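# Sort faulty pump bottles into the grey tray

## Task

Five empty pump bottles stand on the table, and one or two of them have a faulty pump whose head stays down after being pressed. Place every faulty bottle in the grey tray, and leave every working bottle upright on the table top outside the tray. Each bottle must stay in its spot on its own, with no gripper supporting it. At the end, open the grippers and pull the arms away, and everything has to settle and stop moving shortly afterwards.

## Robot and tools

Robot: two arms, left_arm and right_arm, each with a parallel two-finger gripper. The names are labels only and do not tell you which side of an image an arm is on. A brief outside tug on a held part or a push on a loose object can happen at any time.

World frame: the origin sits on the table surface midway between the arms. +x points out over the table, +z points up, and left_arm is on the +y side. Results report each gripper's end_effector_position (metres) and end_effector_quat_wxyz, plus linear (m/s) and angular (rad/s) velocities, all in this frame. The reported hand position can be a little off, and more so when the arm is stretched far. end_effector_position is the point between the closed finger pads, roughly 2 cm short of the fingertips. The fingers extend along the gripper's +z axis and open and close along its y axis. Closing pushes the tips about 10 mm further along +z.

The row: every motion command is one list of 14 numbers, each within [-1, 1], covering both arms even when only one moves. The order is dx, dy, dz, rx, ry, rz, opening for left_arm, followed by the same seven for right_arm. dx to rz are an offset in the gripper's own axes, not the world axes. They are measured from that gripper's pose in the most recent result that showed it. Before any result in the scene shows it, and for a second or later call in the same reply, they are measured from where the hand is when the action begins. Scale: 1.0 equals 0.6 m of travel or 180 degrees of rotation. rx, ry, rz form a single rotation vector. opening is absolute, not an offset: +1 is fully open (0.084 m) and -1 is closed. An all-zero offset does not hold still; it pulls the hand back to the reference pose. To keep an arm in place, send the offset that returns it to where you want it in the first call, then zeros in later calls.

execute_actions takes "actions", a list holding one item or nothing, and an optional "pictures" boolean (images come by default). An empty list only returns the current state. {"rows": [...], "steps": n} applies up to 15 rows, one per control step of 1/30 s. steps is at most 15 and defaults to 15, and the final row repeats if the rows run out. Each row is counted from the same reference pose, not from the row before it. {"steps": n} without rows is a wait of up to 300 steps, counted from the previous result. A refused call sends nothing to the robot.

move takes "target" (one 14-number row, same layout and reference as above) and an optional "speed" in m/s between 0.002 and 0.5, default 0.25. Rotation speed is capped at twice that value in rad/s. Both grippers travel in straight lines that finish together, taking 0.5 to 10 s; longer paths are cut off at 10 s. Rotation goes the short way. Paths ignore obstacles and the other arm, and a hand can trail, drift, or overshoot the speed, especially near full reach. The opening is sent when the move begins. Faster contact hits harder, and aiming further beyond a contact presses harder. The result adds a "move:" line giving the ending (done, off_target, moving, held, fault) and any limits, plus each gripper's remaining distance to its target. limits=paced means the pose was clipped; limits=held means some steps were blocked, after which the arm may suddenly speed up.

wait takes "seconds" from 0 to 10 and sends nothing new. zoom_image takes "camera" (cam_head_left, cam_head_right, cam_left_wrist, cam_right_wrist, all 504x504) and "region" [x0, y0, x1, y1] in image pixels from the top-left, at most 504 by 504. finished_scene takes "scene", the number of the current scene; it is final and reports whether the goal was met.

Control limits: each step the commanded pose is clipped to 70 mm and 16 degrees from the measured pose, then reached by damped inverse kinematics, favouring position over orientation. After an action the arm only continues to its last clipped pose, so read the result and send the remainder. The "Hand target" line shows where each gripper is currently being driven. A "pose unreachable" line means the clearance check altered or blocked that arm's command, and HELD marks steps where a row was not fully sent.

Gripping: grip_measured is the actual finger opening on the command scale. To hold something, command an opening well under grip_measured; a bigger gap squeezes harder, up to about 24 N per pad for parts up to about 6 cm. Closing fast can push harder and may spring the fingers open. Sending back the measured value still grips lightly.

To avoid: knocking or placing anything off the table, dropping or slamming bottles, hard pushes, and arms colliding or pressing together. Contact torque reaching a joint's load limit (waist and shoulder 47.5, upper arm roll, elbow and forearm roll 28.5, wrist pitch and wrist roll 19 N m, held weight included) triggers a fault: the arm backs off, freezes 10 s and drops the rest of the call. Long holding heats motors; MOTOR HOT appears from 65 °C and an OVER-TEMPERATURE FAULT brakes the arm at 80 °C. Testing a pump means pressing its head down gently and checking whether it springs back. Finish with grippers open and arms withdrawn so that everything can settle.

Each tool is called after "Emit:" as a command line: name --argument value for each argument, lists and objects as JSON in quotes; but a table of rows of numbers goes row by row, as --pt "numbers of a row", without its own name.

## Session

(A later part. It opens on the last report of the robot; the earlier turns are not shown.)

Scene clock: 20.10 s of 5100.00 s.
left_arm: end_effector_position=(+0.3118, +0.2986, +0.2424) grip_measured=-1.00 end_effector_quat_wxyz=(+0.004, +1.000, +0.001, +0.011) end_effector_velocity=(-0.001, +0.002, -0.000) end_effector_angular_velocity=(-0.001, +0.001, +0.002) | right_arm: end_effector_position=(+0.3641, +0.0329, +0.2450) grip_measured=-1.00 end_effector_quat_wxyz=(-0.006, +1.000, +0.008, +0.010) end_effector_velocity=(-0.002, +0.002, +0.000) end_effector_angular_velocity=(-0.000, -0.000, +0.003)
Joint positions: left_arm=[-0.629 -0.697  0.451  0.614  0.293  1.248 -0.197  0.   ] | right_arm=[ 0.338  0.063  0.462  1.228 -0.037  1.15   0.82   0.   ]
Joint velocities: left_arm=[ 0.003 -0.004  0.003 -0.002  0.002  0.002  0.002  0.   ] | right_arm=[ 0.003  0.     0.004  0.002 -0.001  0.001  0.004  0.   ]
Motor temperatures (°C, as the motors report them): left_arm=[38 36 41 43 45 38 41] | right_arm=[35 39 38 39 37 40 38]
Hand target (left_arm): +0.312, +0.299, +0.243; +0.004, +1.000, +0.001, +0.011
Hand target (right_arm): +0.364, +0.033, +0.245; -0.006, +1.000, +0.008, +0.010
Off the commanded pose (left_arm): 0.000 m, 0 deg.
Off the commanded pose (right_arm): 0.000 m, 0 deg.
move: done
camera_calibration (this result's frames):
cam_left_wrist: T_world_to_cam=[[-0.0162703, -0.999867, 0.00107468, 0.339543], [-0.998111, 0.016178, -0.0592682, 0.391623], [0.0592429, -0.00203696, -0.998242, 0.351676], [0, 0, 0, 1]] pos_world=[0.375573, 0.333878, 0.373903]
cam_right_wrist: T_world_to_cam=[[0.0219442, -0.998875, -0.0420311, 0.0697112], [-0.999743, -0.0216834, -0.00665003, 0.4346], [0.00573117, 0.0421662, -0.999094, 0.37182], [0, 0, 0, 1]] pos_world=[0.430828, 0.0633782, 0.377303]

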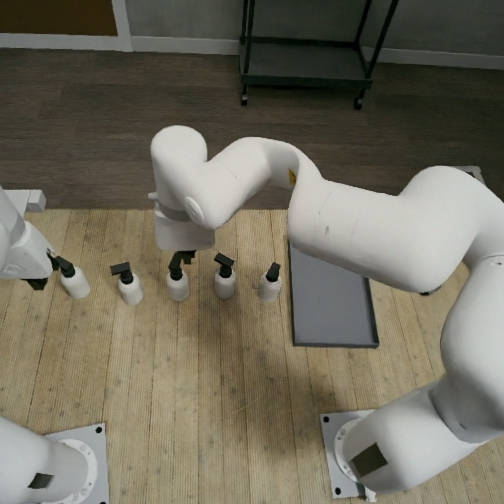

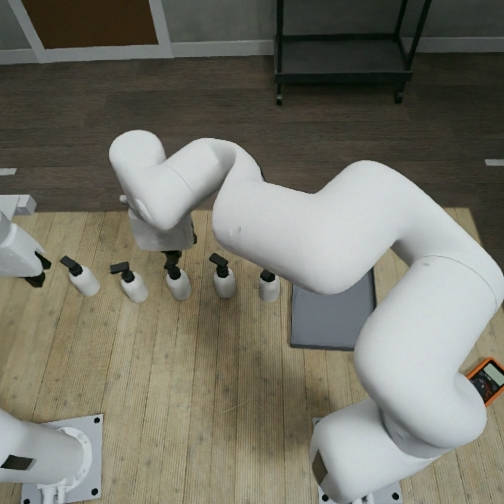

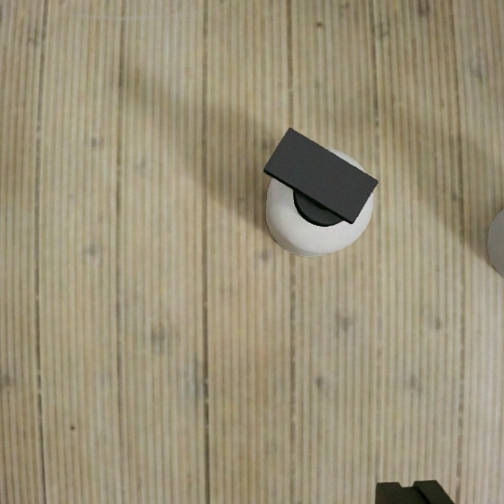

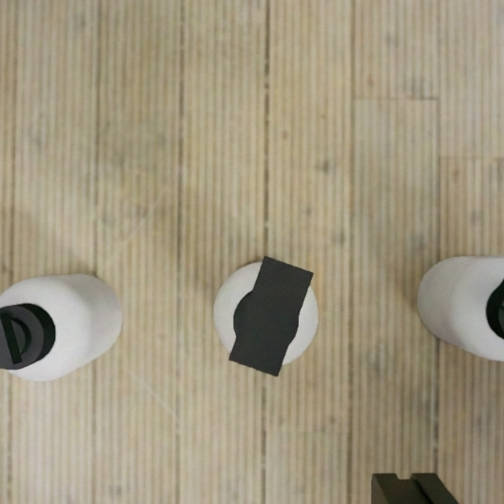

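Emit:
move --target '[0.177,0,0.095,0,0,-0.333,1, 0.048,0.302,0.1,0,0,0,1]' --speed 0.2

Emit:
move --target '[0,0,0.18,0,0,0,1, 0,0,0.18,0,0,0,1]' --speed 0.06

Emit:
move --target '[0,0,0,0,0,0,-0.4, 0,0,0,0,0,0,-0.4]'

Emit:
move --target '[0,0,-0.1,0,0,0.333,-0.4, 0,0,-0.1,0,0,0,-0.4]' --speed 0.15

Scene clock: 25.83 s of 5100.00 s.
left_arm: end_effector_position=(+0.4194, +0.2984, +0.1881) grip_measured=+1.00 end_effector_quat_wxyz=(+0.009, +0.866, +0.500, +0.008) end_effector_velocity=(-0.000, -0.000, -0.001) end_effector_angular_velocity=(+0.000, +0.002, +0.004) | right_arm: end_effector_position=(+0.3970, -0.1471, +0.1840) grip_measured=+1.00 end_effector_quat_wxyz=(-0.006, +1.000, +0.008, +0.010) end_effector_velocity=(-0.001, -0.002, -0.001) end_effector_angular_velocity=(-0.001, +0.003, +0.000)
Joint positions: left_arm=[-0.55  -0.193  0.432  0.804  0.088  0.959 -1.054  0.084] | right_arm=[ 0.163 -0.153  0.25   0.818  0.05   0.944  0.387  0.084]
Joint velocities: left_arm=[-0.     0.002 -0.    -0.001 -0.001 -0.001 -0.004  0.   ] | right_arm=[-0.001 -0.    -0.002 -0.004  0.    -0.    -0.003 -0.   ]
Motor temperatures (°C, as the motors report them): left_arm=[38 36 41 44 45 38 41] | right_arm=[35 39 38 39 37 40 38]
Hand target (left_arm): +0.419, +0.298, +0.188; +0.009, +0.866, +0.500, +0.008
Hand target (right_arm): +0.397, -0.147, +0.184; -0.006, +1.000, +0.008, +0.010
Off the commanded pose (left_arm): 0.000 m, 0 deg.
Off the commanded pose (right_arm): 0.001 m, 0 deg.
move: done
camera_calibration (this result's frames):
cam_left_wrist: T_world_to_cam=[[0.856839, -0.515303, 0.0170055, -0.172639], [-0.5143, -0.856567, -0.042302, 0.550118], [0.0363647, 0.0275001, -0.99896, 0.29197], [0, 0, 0, 1]] pos_world=[0.420232, 0.374222, 0.317873]
cam_right_wrist: T_world_to_cam=[[0.0227709, -0.99888, -0.0414786, -0.113844], [-0.999719, -0.0224757, -0.00757042, 0.463286], [0.00662968, 0.0416393, -0.999111, 0.317807], [0, 0, 0, 1]] pos_world=[0.463641, -0.116537, 0.31631]

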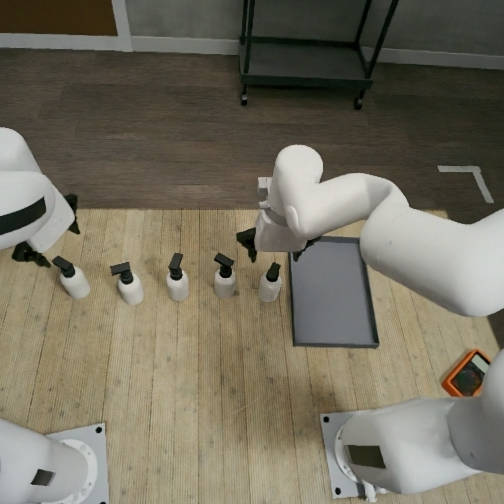

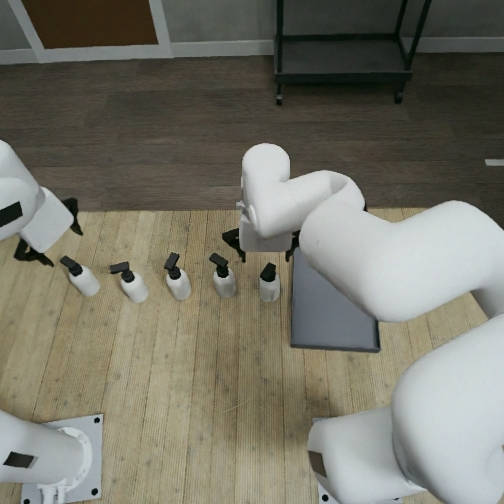

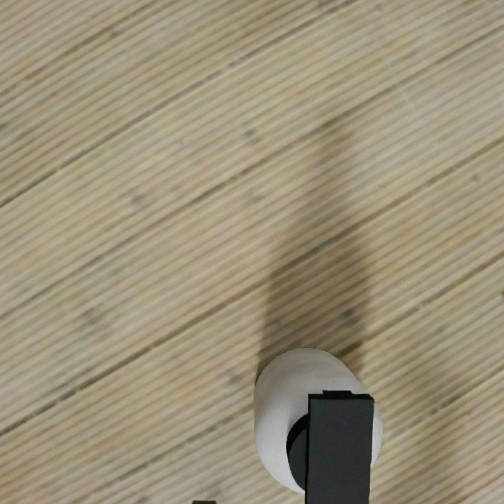

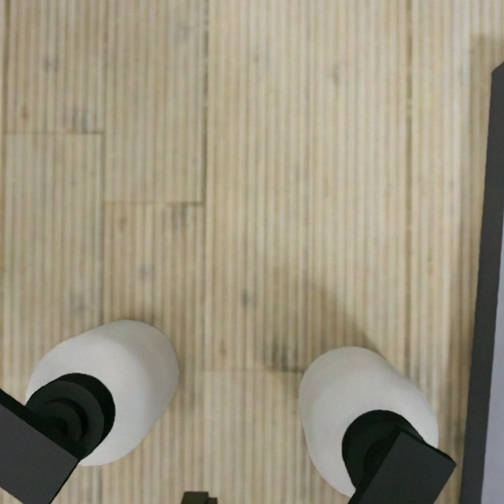

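Scene clock: 27.97 s of 5100.00 s.
left_arm: end_effector_position=(+0.4223, +0.2975, +0.0804) grip_measured=+1.00 end_effector_quat_wxyz=(+0.009, +0.866, +0.500, +0.009) end_effector_velocity=(+0.000, -0.000, -0.001) end_effector_angular_velocity=(-0.001, -0.000, -0.000) | right_arm: end_effector_position=(+0.3992, -0.1459, +0.0761) grip_measured=+1.00 end_effector_quat_wxyz=(-0.006, +1.000, +0.008, +0.010) end_effector_velocity=(+0.000, -0.000, -0.001) end_effector_angular_velocity=(-0.000, -0.001, -0.000)
Joint positions: left_arm=[-0.56   0.042  0.453  0.68  -0.046  0.619 -0.95   0.084] | right_arm=[ 0.162  0.068  0.258  0.699 -0.027  0.61   0.446  0.084]
Joint velocities: left_arm=[ 0.     0.002 -0.001 -0.    -0.003 -0.003  0.002  0.   ] | right_arm=[-0.001  0.002 -0.001 -0.    -0.001 -0.002  0.    -0.   ]
Motor temperatures (°C, as the motors report them): left_arm=[38 36 41 44 45 38 41] | right_arm=[35 39 38 39 37 40 38]
Hand target (left_arm): +0.422, +0.297, +0.080; +0.009, +0.866, +0.500, +0.008
Hand target (right_arm): +0.399, -0.146, +0.076; -0.006, +1.000, +0.008, +0.010
Off the commanded pose (left_arm): 0.000 m, 0 deg.
Off the commanded pose (right_arm): 0.000 m, 0 deg.
move: done
camera_calibration (this result's frames):
cam_left_wrist: T_world_to_cam=[[0.856673, -0.51556, 0.0175634, -0.173653], [-0.514515, -0.856402, -0.0430103, 0.546438], [0.0372157, 0.0278092, -0.99892, 0.183837], [0, 0, 0, 1]] pos_world=[0.423073, 0.373329, 0.210191]
cam_right_wrist: T_world_to_cam=[[0.0226921, -0.99888, -0.0415087, -0.117119], [-0.999716, -0.0223715, -0.00817236, 0.464732], [0.0072346, 0.0416824, -0.999105, 0.209727], [0, 0, 0, 1]] pos_world=[0.46574, -0.115333, 0.208476]

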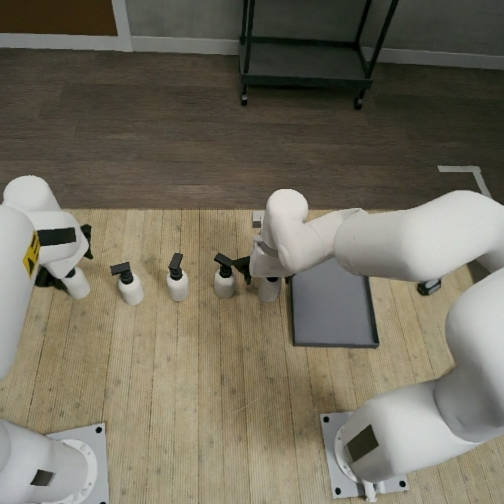

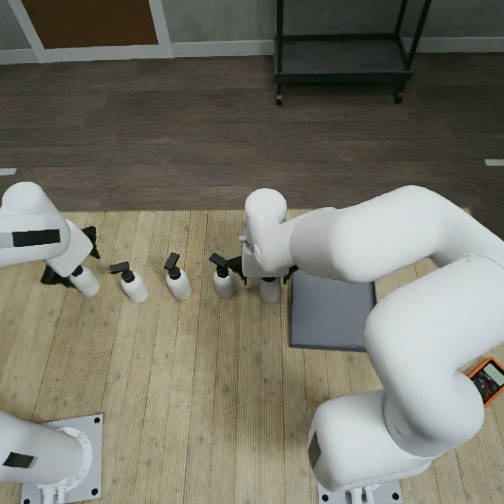

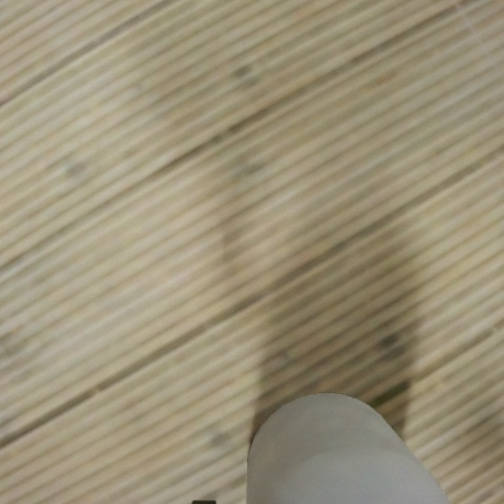

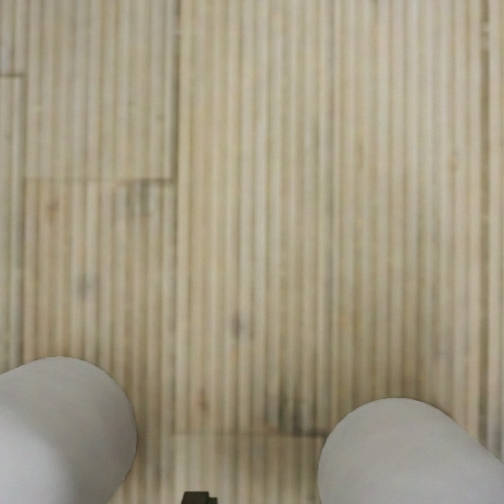

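Scene clock: 28.47 s of 5100.00 s.
left_arm: end_effector_position=(+0.4227, +0.2975, +0.0807) grip_measured=+0.10 end_effector_quat_wxyz=(+0.009, +0.866, +0.500, +0.009) end_effector_velocity=(+0.000, -0.000, -0.000) end_effector_angular_velocity=(-0.000, +0.000, -0.001) | right_arm: end_effector_position=(+0.3994, -0.1458, +0.0763) grip_measured=+0.12 end_effector_quat_wxyz=(-0.006, +1.000, +0.008, +0.011) end_effector_velocity=(-0.000, +0.000, -0.000) end_effector_angular_velocity=(-0.000, +0.000, +0.002)
Joint positions: left_arm=[-0.56   0.042  0.453  0.681 -0.046  0.619 -0.95   0.048] | right_arm=[ 0.162  0.068  0.258  0.699 -0.027  0.61   0.446  0.049]
Joint velocities: left_arm=[ 0.     0.    -0.001  0.    -0.     0.     0.001  0.   ] | right_arm=[ 0.001  0.    -0.    -0.    -0.    -0.    -0.001  0.   ]
Motor temperatures (°C, as the motors report them): left_arm=[38 36 41 44 45 38 41] | right_arm=[35 39 38 39 37 40 38]
Hand target (left_arm): +0.422, +0.298, +0.080; +0.009, +0.866, +0.500, +0.009
Hand target (right_arm): +0.399, -0.146, +0.076; -0.006, +1.000, +0.008, +0.010
Off the commanded pose (left_arm): 0.000 m, 0 deg.
Off the commanded pose (right_arm): 0.000 m, 0 deg.
move: done
camera_calibration (this result's frames):
cam_left_wrist: T_world_to_cam=[[0.85669, -0.515502, 0.018431, -0.174034], [-0.514415, -0.856438, -0.0434763, 0.546659], [0.0381971, 0.0277645, -0.998884, 0.183718], [0, 0, 0, 1]] pos_world=[0.423286, 0.373364, 0.210488]
cam_right_wrist: T_world_to_cam=[[0.0227341, -0.998871, -0.0417043, -0.117032], [-0.999711, -0.0223884, -0.00873863, 0.464958], [0.00779508, 0.0418909, -0.999092, 0.209721], [0, 0, 0, 1]] pos_world=[0.46585, -0.115276, 0.208713]

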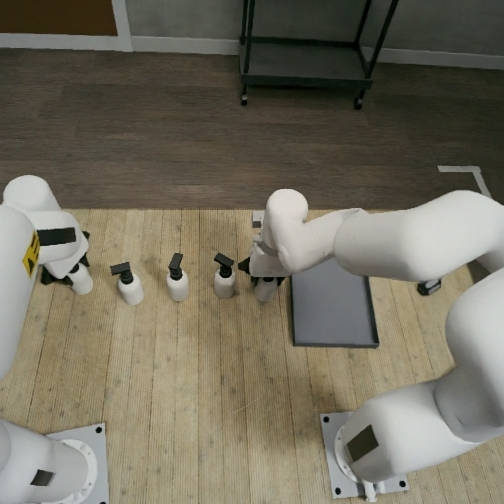

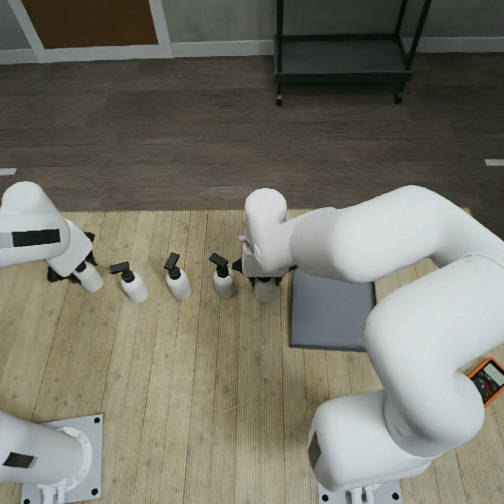

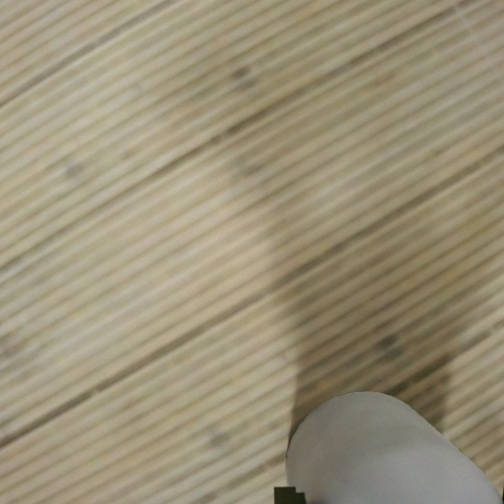

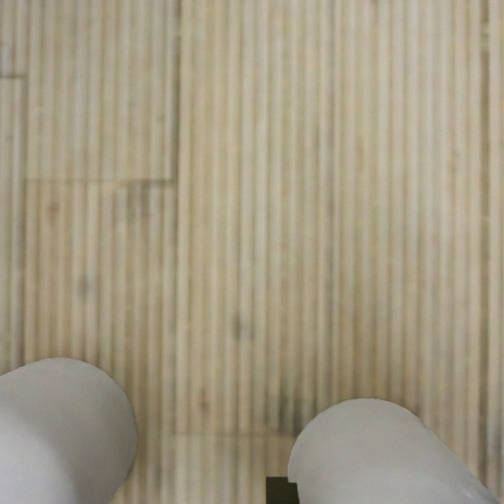

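Scene clock: 32.30 s of 5100.00 s.
left_arm: end_effector_position=(+0.4210, +0.2980, +0.1406) grip_measured=+0.10 end_effector_quat_wxyz=(+0.004, +1.000, +0.001, +0.012) end_effector_velocity=(+0.000, -0.000, +0.001) end_effector_angular_velocity=(+0.000, -0.000, -0.009) | right_arm: end_effector_position=(+0.3982, -0.1465, +0.1363) grip_measured=+0.12 end_effector_quat_wxyz=(-0.006, +1.000, +0.008, +0.011) end_effector_velocity=(-0.001, -0.000, -0.001) end_effector_angular_velocity=(-0.001, +0.002, -0.000)
Joint positions: left_arm=[-0.577 -0.108  0.47   0.735  0.056  0.808  0.019  0.048] | right_arm=[ 0.161 -0.071  0.258  0.751  0.028  0.796  0.405  0.049]
Joint velocities: left_arm=[-0.    -0.    -0.001  0.002 -0.     0.002  0.008  0.   ] | right_arm=[ 0.    -0.    -0.    -0.001  0.     0.001 -0.    -0.   ]
Motor temperatures (°C, as the motors report them): left_arm=[38 36 41 44 45 38 41] | right_arm=[35 39 38 39 37 40 38]
Hand target (left_arm): +0.421, +0.298, +0.141; +0.004, +1.000, +0.001, +0.013
Hand target (right_arm): +0.398, -0.146, +0.136; -0.006, +1.000, +0.008, +0.011
Off the commanded pose (left_arm): 0.000 m, 0 deg.
Off the commanded pose (right_arm): 0.000 m, 0 deg.
move: done
camera_calibration (this result's frames):
cam_left_wrist: T_world_to_cam=[[-0.0162177, -0.999868, -0.0000068237, 0.340978], [-0.997975, 0.0161874, -0.0615053, 0.494861], [0.0614973, -0.000990666, -0.998107, 0.242262], [0, 0, 0, 1]] pos_world=[0.48449, 0.333163, 0.272242]
cam_right_wrist: T_world_to_cam=[[0.0227951, -0.998867, -0.0417742, -0.115176], [-0.999711, -0.0224563, -0.0085608, 0.464213], [0.007613, 0.0419573, -0.99909, 0.269804], [0, 0, 0, 1]] pos_world=[0.46465, -0.115941, 0.268722]

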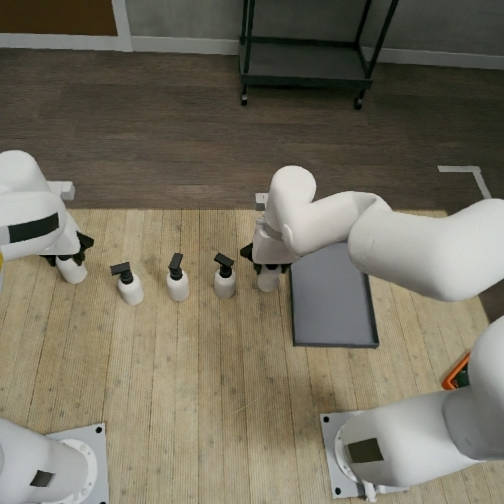

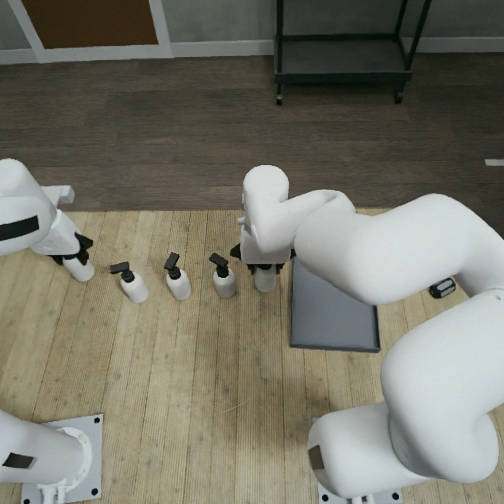

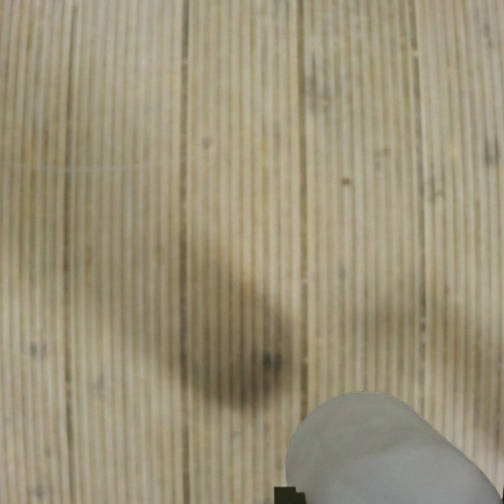

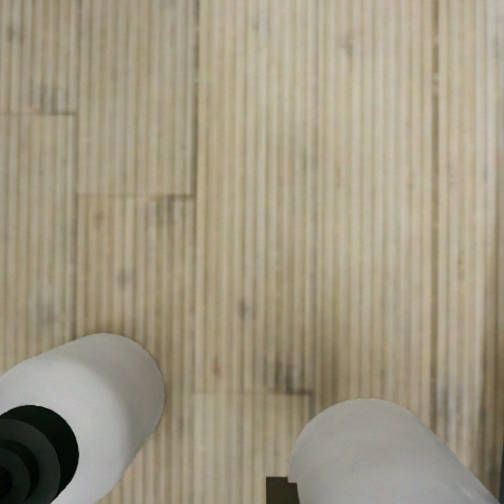

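Emit:
move --target '[-0.25,0,0,0,0,0,-0.4, 0.08,0.3,0,0,0,0,-0.4]' --speed 0.2

Emit:
move --target '[0,0.55,0,0,0,0,-0.4, 0,0,0.085,0,0,0,-0.4]' --speed 0.2

Emit:
move --target '[0,0,0.092,0,0,0,-0.4, 0,0,0,0,0,0,1]' --speed 0.05

Emit:
move --target '[0,0,0,0,0,0,1, 0,0,0,0,0,0,1]'

Emit:
move --target '[0,0,-0.2,0,0,0,1, 0,0,-0.2,0,0,0,1]' --speed 0.2

Scene clock: 34.70 s of 5100.00 s.
left_arm: end_effector_position=(+0.2711, +0.2976, +0.1368) grip_measured=+0.10 end_effector_quat_wxyz=(+0.004, +1.000, +0.001, +0.012) end_effector_velocity=(-0.002, -0.000, -0.001) end_effector_angular_velocity=(-0.001, +0.003, +0.001) | right_arm: end_effector_position=(+0.4492, -0.3258, +0.1353) grip_measured=+0.12 end_effector_quat_wxyz=(-0.005, +1.000, +0.009, +0.011) end_effector_velocity=(+0.001, -0.004, +0.000) end_effector_angular_velocity=(-0.000, -0.001, -0.007)
Joint positions: left_arm=[-0.428 -0.713  0.385  0.268  0.298  0.94  -0.138  0.048] | right_arm=[-0.045 -0.032  0.018  0.79   0.016  0.801 -0.034  0.049]
Joint velocities: left_arm=[ 0.002 -0.006 -0.    -0.005  0.     0.004 -0.001  0.   ] | right_arm=[-0.005  0.001 -0.004  0.001 -0.    -0.    -0.001  0.   ]
Motor temperatures (°C, as the motors report them): left_arm=[38 36 41 44 45 38 41] | right_arm=[35 39 38 39 37 40 38]
Hand target (left_arm): +0.271, +0.298, +0.137; +0.004, +1.000, +0.001, +0.012
Hand target (right_arm): +0.449, -0.326, +0.135; -0.005, +1.000, +0.008, +0.011
Off the commanded pose (left_arm): 0.000 m, 0 deg.
Off the commanded pose (right_arm): 0.000 m, 0 deg.
move: done
camera_calibration (this result's frames):
cam_left_wrist: T_world_to_cam=[[-0.0163606, -0.999865, 0.00122964, 0.338011], [-0.998007, 0.0162552, -0.0609804, 0.344943], [0.0609522, -0.00222487, -0.998138, 0.248252], [0, 0, 0, 1]] pos_world=[0.334654, 0.332911, 0.268409]
cam_right_wrist: T_world_to_cam=[[0.0236943, -0.9989, -0.0404724, -0.296078], [-0.999688, -0.0233546, -0.00884743, 0.510935], [0.00789248, 0.0406694, -0.999141, 0.275406], [0, 0, 0, 1]] pos_world=[0.515617, -0.295021, 0.267707]

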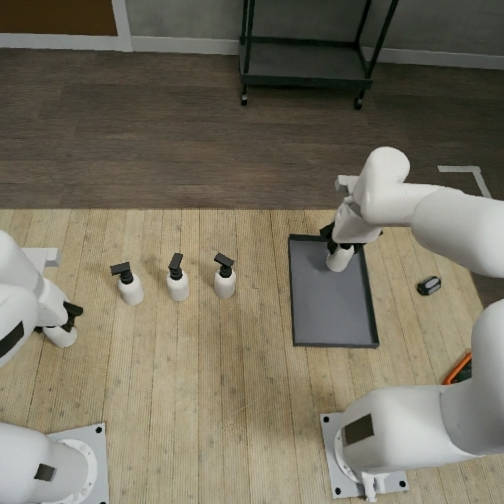

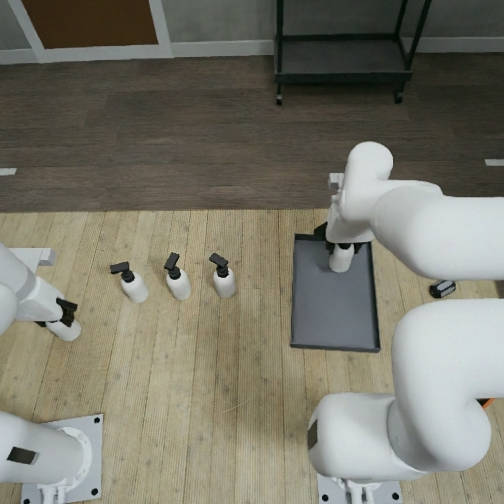

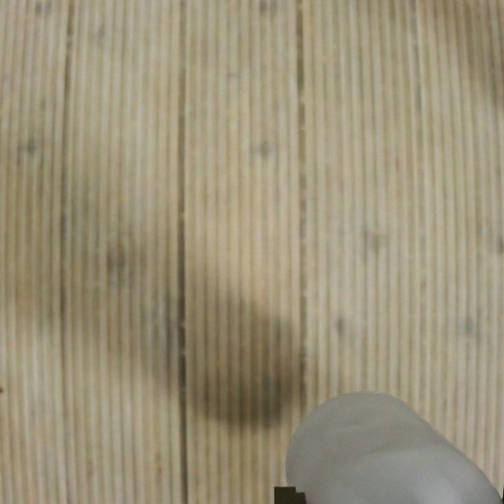

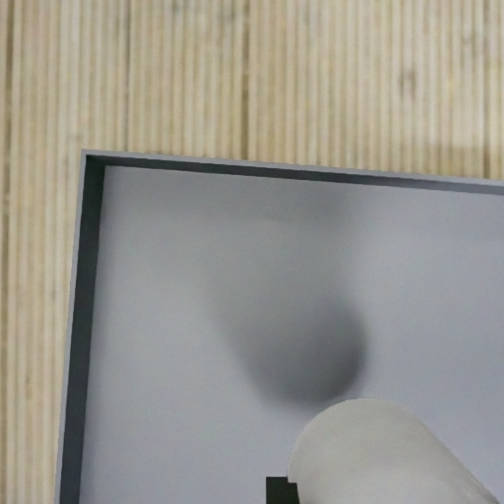

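Scene clock: 36.77 s of 5100.00 s.
left_arm: end_effector_position=(+0.2717, -0.0323, +0.1394) grip_measured=+0.10 end_effector_quat_wxyz=(+0.004, +1.000, +0.001, +0.012) end_effector_velocity=(-0.000, -0.004, +0.001) end_effector_angular_velocity=(-0.001, -0.003, -0.004) | right_arm: end_effector_position=(+0.4503, -0.3253, +0.0844) grip_measured=+0.12 end_effector_quat_wxyz=(-0.005, +1.000, +0.009, +0.011) end_effector_velocity=(-0.001, -0.000, -0.001) end_effector_angular_velocity=(+0.001, +0.002, -0.001)
Joint positions: left_arm=[-0.904 -0.124 -0.132  0.703 -0.003  0.805 -0.868  0.048] | right_arm=[-0.044  0.077  0.019  0.745  0.015  0.646 -0.033  0.049]
Joint velocities: left_arm=[-0.003  0.005 -0.005  0.008  0.002  0.001 -0.005 -0.   ] | right_arm=[-0.001  0.001 -0.    -0.001  0.001 -0.001 -0.001  0.   ]
Motor temperatures (°C, as the motors report them): left_arm=[38 36 41 44 45 38 41] | right_arm=[35 39 38 39 37 40 38]
Hand target (left_arm): +0.272, -0.033, +0.139; +0.004, +1.000, +0.001, +0.012
Hand target (right_arm): +0.450, -0.325, +0.084; -0.005, +1.000, +0.009, +0.011
Off the commanded pose (left_arm): 0.000 m, 0 deg.
Off the commanded pose (right_arm): 0.000 m, 0 deg.
move: done
camera_calibration (this result's frames):
cam_left_wrist: T_world_to_cam=[[-0.015633, -0.999878, 0.000373749, 0.00804702], [-0.997995, 0.0155807, -0.0613378, 0.351105], [0.0613245, -0.0013319, -0.998117, 0.249934], [0, 0, 0, 1]] pos_world=[0.335199, 0.00290847, 0.270996]
cam_right_wrist: T_world_to_cam=[[0.023712, -0.998906, -0.0403145, -0.297659], [-0.999685, -0.0233623, -0.00912289, 0.511586], [0.00817107, 0.0405181, -0.999145, 0.224297], [0, 0, 0, 1]] pos_world=[0.51665, -0.29447, 0.216772]

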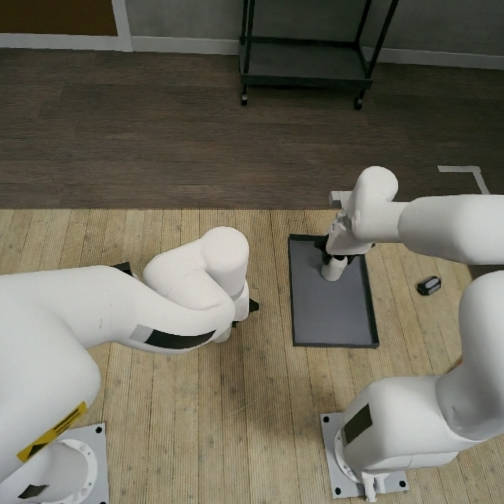

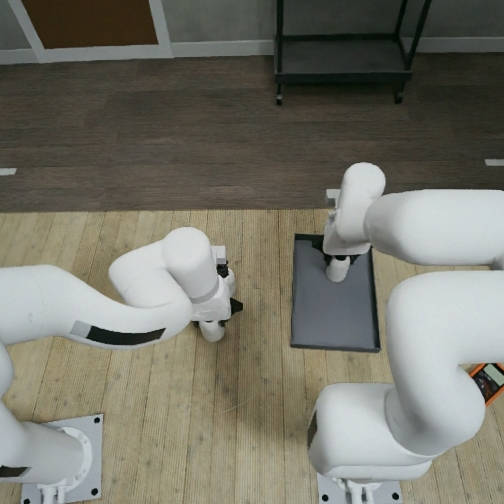

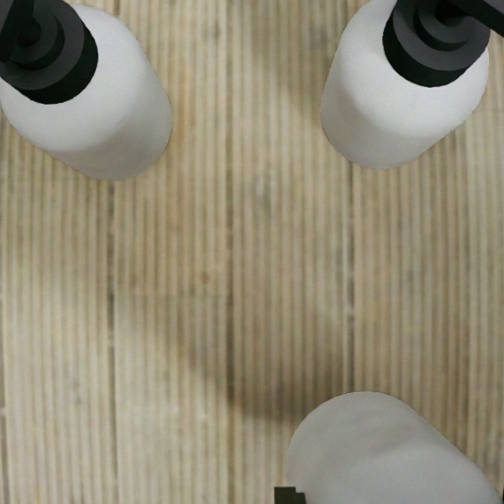

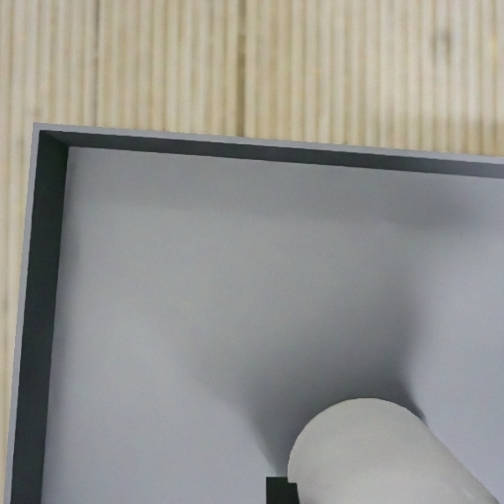

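Scene clock: 38.17 s of 5100.00 s.
left_arm: end_effector_position=(+0.2732, -0.0329, +0.0843) grip_measured=+0.10 end_effector_quat_wxyz=(+0.004, +1.000, +0.001, +0.013) end_effector_velocity=(+0.000, -0.001, -0.000) end_effector_angular_velocity=(-0.002, -0.002, -0.000) | right_arm: end_effector_position=(+0.4503, -0.3253, +0.0844) grip_measured=+1.00 end_effector_quat_wxyz=(-0.005, +1.000, +0.009, +0.011) end_effector_velocity=(-0.000, -0.000, -0.000) end_effector_angular_velocity=(+0.000, +0.000, -0.001)
Joint positions: left_arm=[-0.901  0.001 -0.133  0.651  0.025  0.628 -0.889  0.048] | right_arm=[-0.044  0.077  0.019  0.745  0.015  0.646 -0.033  0.084]
Joint velocities: left_arm=[ 0.     0.001 -0.    -0.     0.001 -0.005 -0.001  0.   ] | right_arm=[-0.001  0.    -0.    -0.     0.    -0.     0.    -0.   ]
Motor temperatures (°C, as the motors report them): left_arm=[38 36 41 44 45 38 41] | right_arm=[35 39 38 39 37 40 38]
Hand target (left_arm): +0.273, -0.033, +0.084; +0.004, +1.000, +0.001, +0.012
Hand target (right_arm): +0.450, -0.325, +0.084; -0.005, +1.000, +0.009, +0.011
Off the commanded pose (left_arm): 0.000 m, 0 deg.
Off the commanded pose (right_arm): 0.000 m, 0 deg.
move: done
camera_calibration (this result's frames):
cam_left_wrist: T_world_to_cam=[[-0.0156661, -0.999877, 0.000518224, 0.00751708], [-0.997963, 0.015604, -0.0618609, 0.349316], [0.0618452, -0.00148628, -0.998085, 0.194772], [0, 0, 0, 1]] pos_world=[0.336677, 0.00235491, 0.216004]
cam_right_wrist: T_world_to_cam=[[0.0237119, -0.998906, -0.0403145, -0.297659], [-0.999685, -0.0233623, -0.00912277, 0.511586], [0.00817095, 0.0405181, -0.999145, 0.224297], [0, 0, 0, 1]] pos_world=[0.51665, -0.29447, 0.216772]

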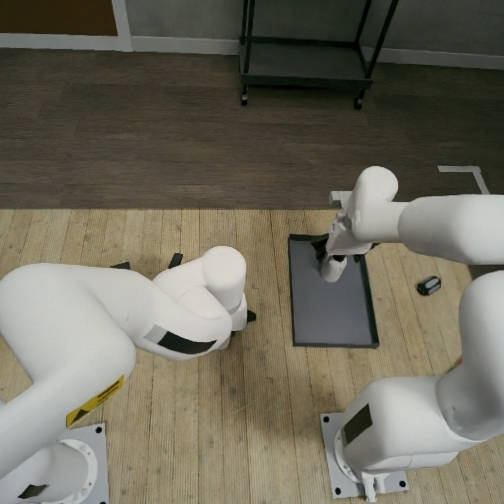

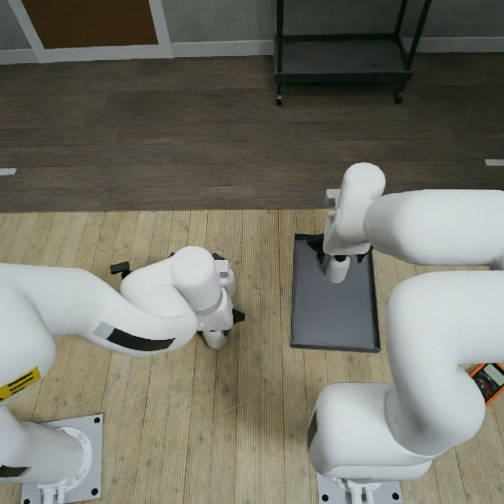

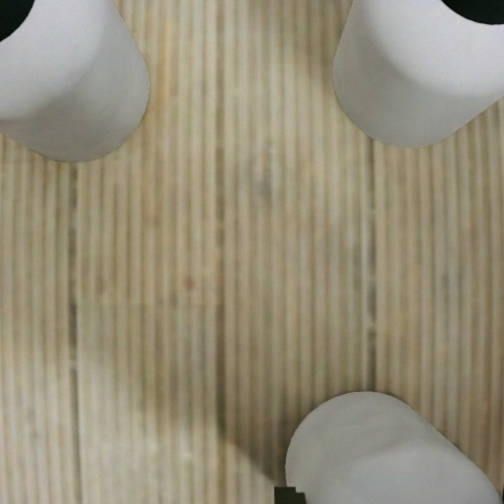

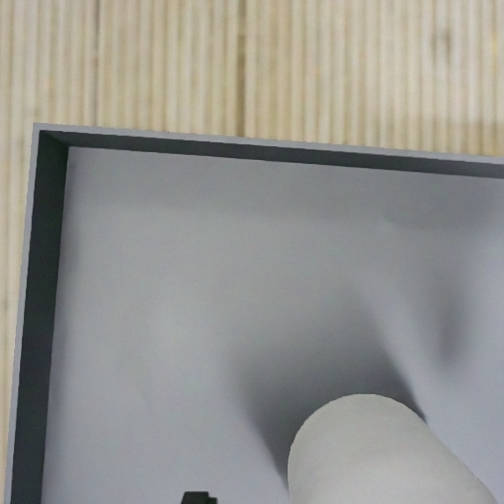

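Scene clock: 38.67 s of 5100.00 s.
left_arm: end_effector_position=(+0.2732, -0.0329, +0.0844) grip_measured=+1.00 end_effector_quat_wxyz=(+0.004, +1.000, +0.001, +0.013) end_effector_velocity=(-0.000, -0.000, -0.000) end_effector_angular_velocity=(+0.000, +0.000, -0.001) | right_arm: end_effector_position=(+0.4503, -0.3253, +0.0844) grip_measured=+1.00 end_effector_quat_wxyz=(-0.005, +1.000, +0.009, +0.011) end_effector_velocity=(-0.001, -0.001, -0.000) end_effector_angular_velocity=(+0.000, +0.001, -0.005)
Joint positions: left_arm=[-0.901  0.001 -0.133  0.651  0.025  0.628 -0.889  0.084] | right_arm=[-0.044  0.077  0.019  0.745  0.015  0.646 -0.033  0.084]
Joint velocities: left_arm=[ 0.     0.    -0.001 -0.     0.     0.    -0.     0.   ] | right_arm=[-0.002 -0.    -0.    -0.001 -0.     0.001  0.003  0.   ]
Motor temperatures (°C, as the motors report them): left_arm=[38 36 41 44 45 38 41] | right_arm=[35 39 38 39 37 40 38]
Hand target (left_arm): +0.273, -0.033, +0.084; +0.004, +1.000, +0.001, +0.013
Hand target (right_arm): +0.450, -0.325, +0.084; -0.005, +1.000, +0.009, +0.011
Off the commanded pose (left_arm): 0.000 m, 0 deg.
Off the commanded pose (right_arm): 0.000 m, 0 deg.
move: done
camera_calibration (this result's frames):
cam_left_wrist: T_world_to_cam=[[-0.0156663, -0.999877, 0.000535391, 0.00751169], [-0.997962, 0.0156031, -0.0618792, 0.349322], [0.0618632, -0.00150372, -0.998084, 0.194777], [0, 0, 0, 1]] pos_world=[0.336678, 0.00235315, 0.216015]
cam_right_wrist: T_world_to_cam=[[0.0237118, -0.998906, -0.0403144, -0.297659], [-0.999685, -0.0233622, -0.00912278, 0.511586], [0.00817096, 0.0405181, -0.999145, 0.224297], [0, 0, 0, 1]] pos_world=[0.51665, -0.29447, 0.216772]

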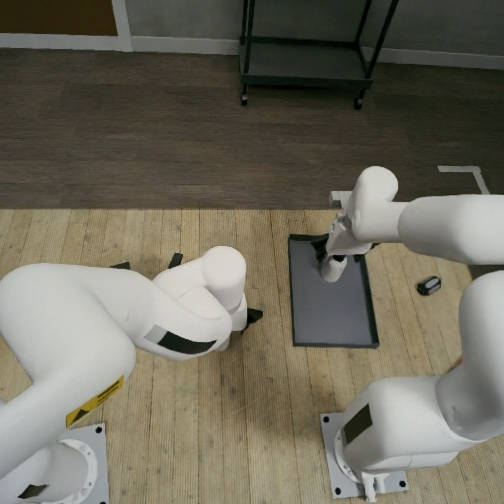

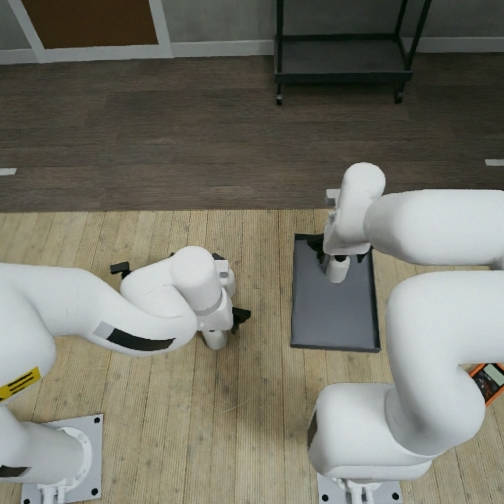

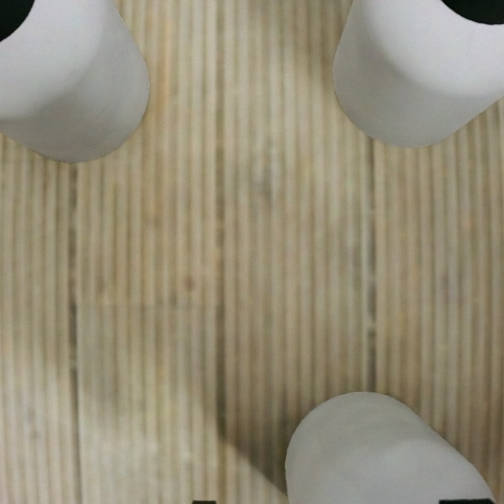

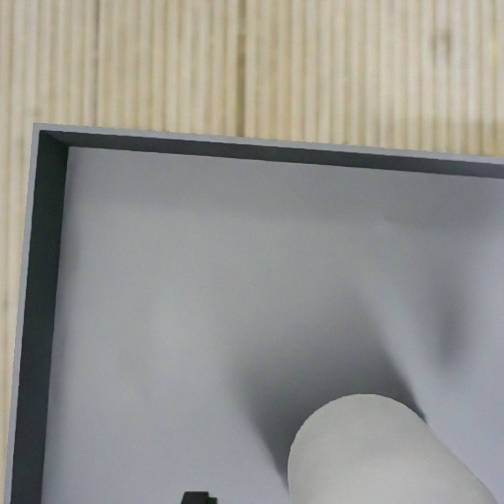

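Scene clock: 39.70 s of 5100.00 s.
left_arm: end_effector_position=(+0.2698, -0.0315, +0.2036) grip_measured=+1.00 end_effector_quat_wxyz=(+0.003, +1.000, +0.001, +0.012) end_effector_velocity=(+0.001, -0.003, +0.005) end_effector_angular_velocity=(-0.007, -0.007, -0.003) | right_arm: end_effector_position=(+0.4475, -0.3265, +0.2036) grip_measured=+1.00 end_effector_quat_wxyz=(-0.005, +1.000, +0.009, +0.010) end_effector_velocity=(+0.002, -0.001, +0.005) end_effector_angular_velocity=(-0.000, -0.008, -0.001)
Joint positions: left_arm=[-0.905 -0.227 -0.128  0.802 -0.018  1.007 -0.856  0.084] | right_arm=[-0.046 -0.136  0.017  0.891  0.016  1.008 -0.034  0.084]
Joint velocities: left_arm=[-0.    -0.004 -0.001  0.01  -0.     0.005  0.002 -0.   ] | right_arm=[-0.001 -0.005 -0.     0.008 -0.     0.005  0.     0.   ]
Motor temperatures (°C, as the motors report them): left_arm=[38 36 41 44 45 38 41] | right_arm=[35 39 38 39 37 40 38]
Hand target (left_arm): +0.270, -0.032, +0.205; +0.004, +1.000, +0.001, +0.012
Hand target (right_arm): +0.448, -0.327, +0.205; -0.005, +1.000, +0.009, +0.011
Off the commanded pose (left_arm): 0.001 m, 0 deg.
Off the commanded pose (right_arm): 0.001 m, 0 deg.
move: done
camera_calibration (this result's frames):
cam_left_wrist: T_world_to_cam=[[-0.015568, -0.999879, -0.000415664, 0.0089655], [-0.998061, 0.0155648, -0.0602589, 0.352967], [0.060258, -0.000523255, -0.998183, 0.314519], [0, 0, 0, 1]] pos_world=[0.33347, 0.00363513, 0.33522]
cam_right_wrist: T_world_to_cam=[[0.0236675, -0.998893, -0.0406617, -0.293945], [-0.9997, -0.02339, -0.00728658, 0.509492], [0.00632743, 0.0408219, -0.999146, 0.344446], [0, 0, 0, 1]] pos_world=[0.514116, -0.295763, 0.335912]

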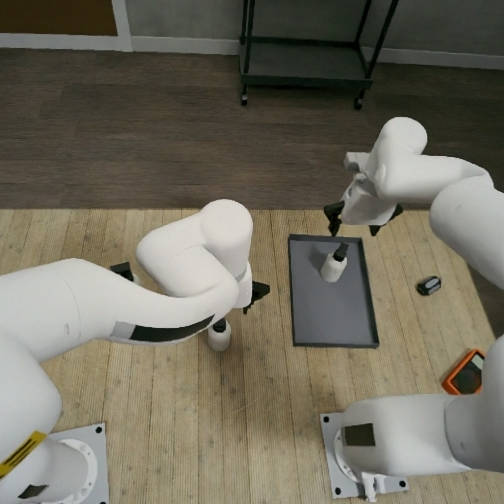

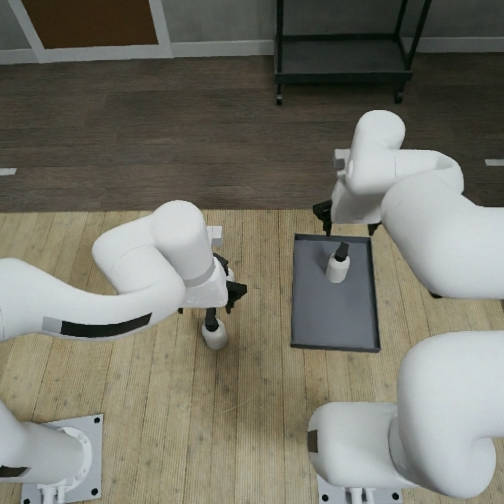

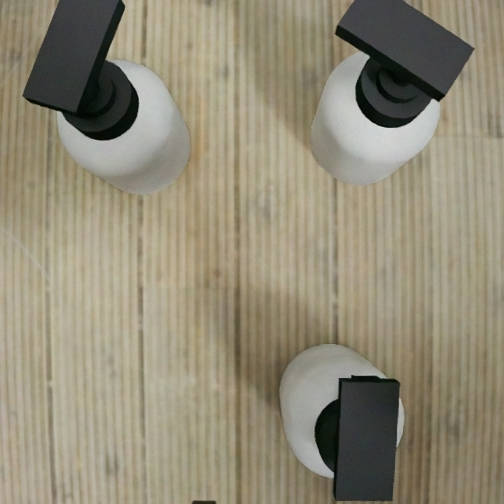

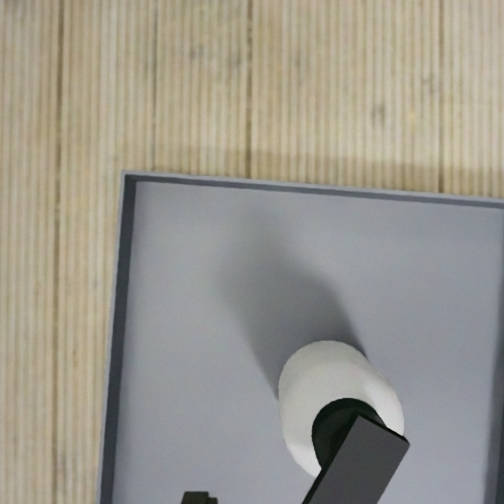

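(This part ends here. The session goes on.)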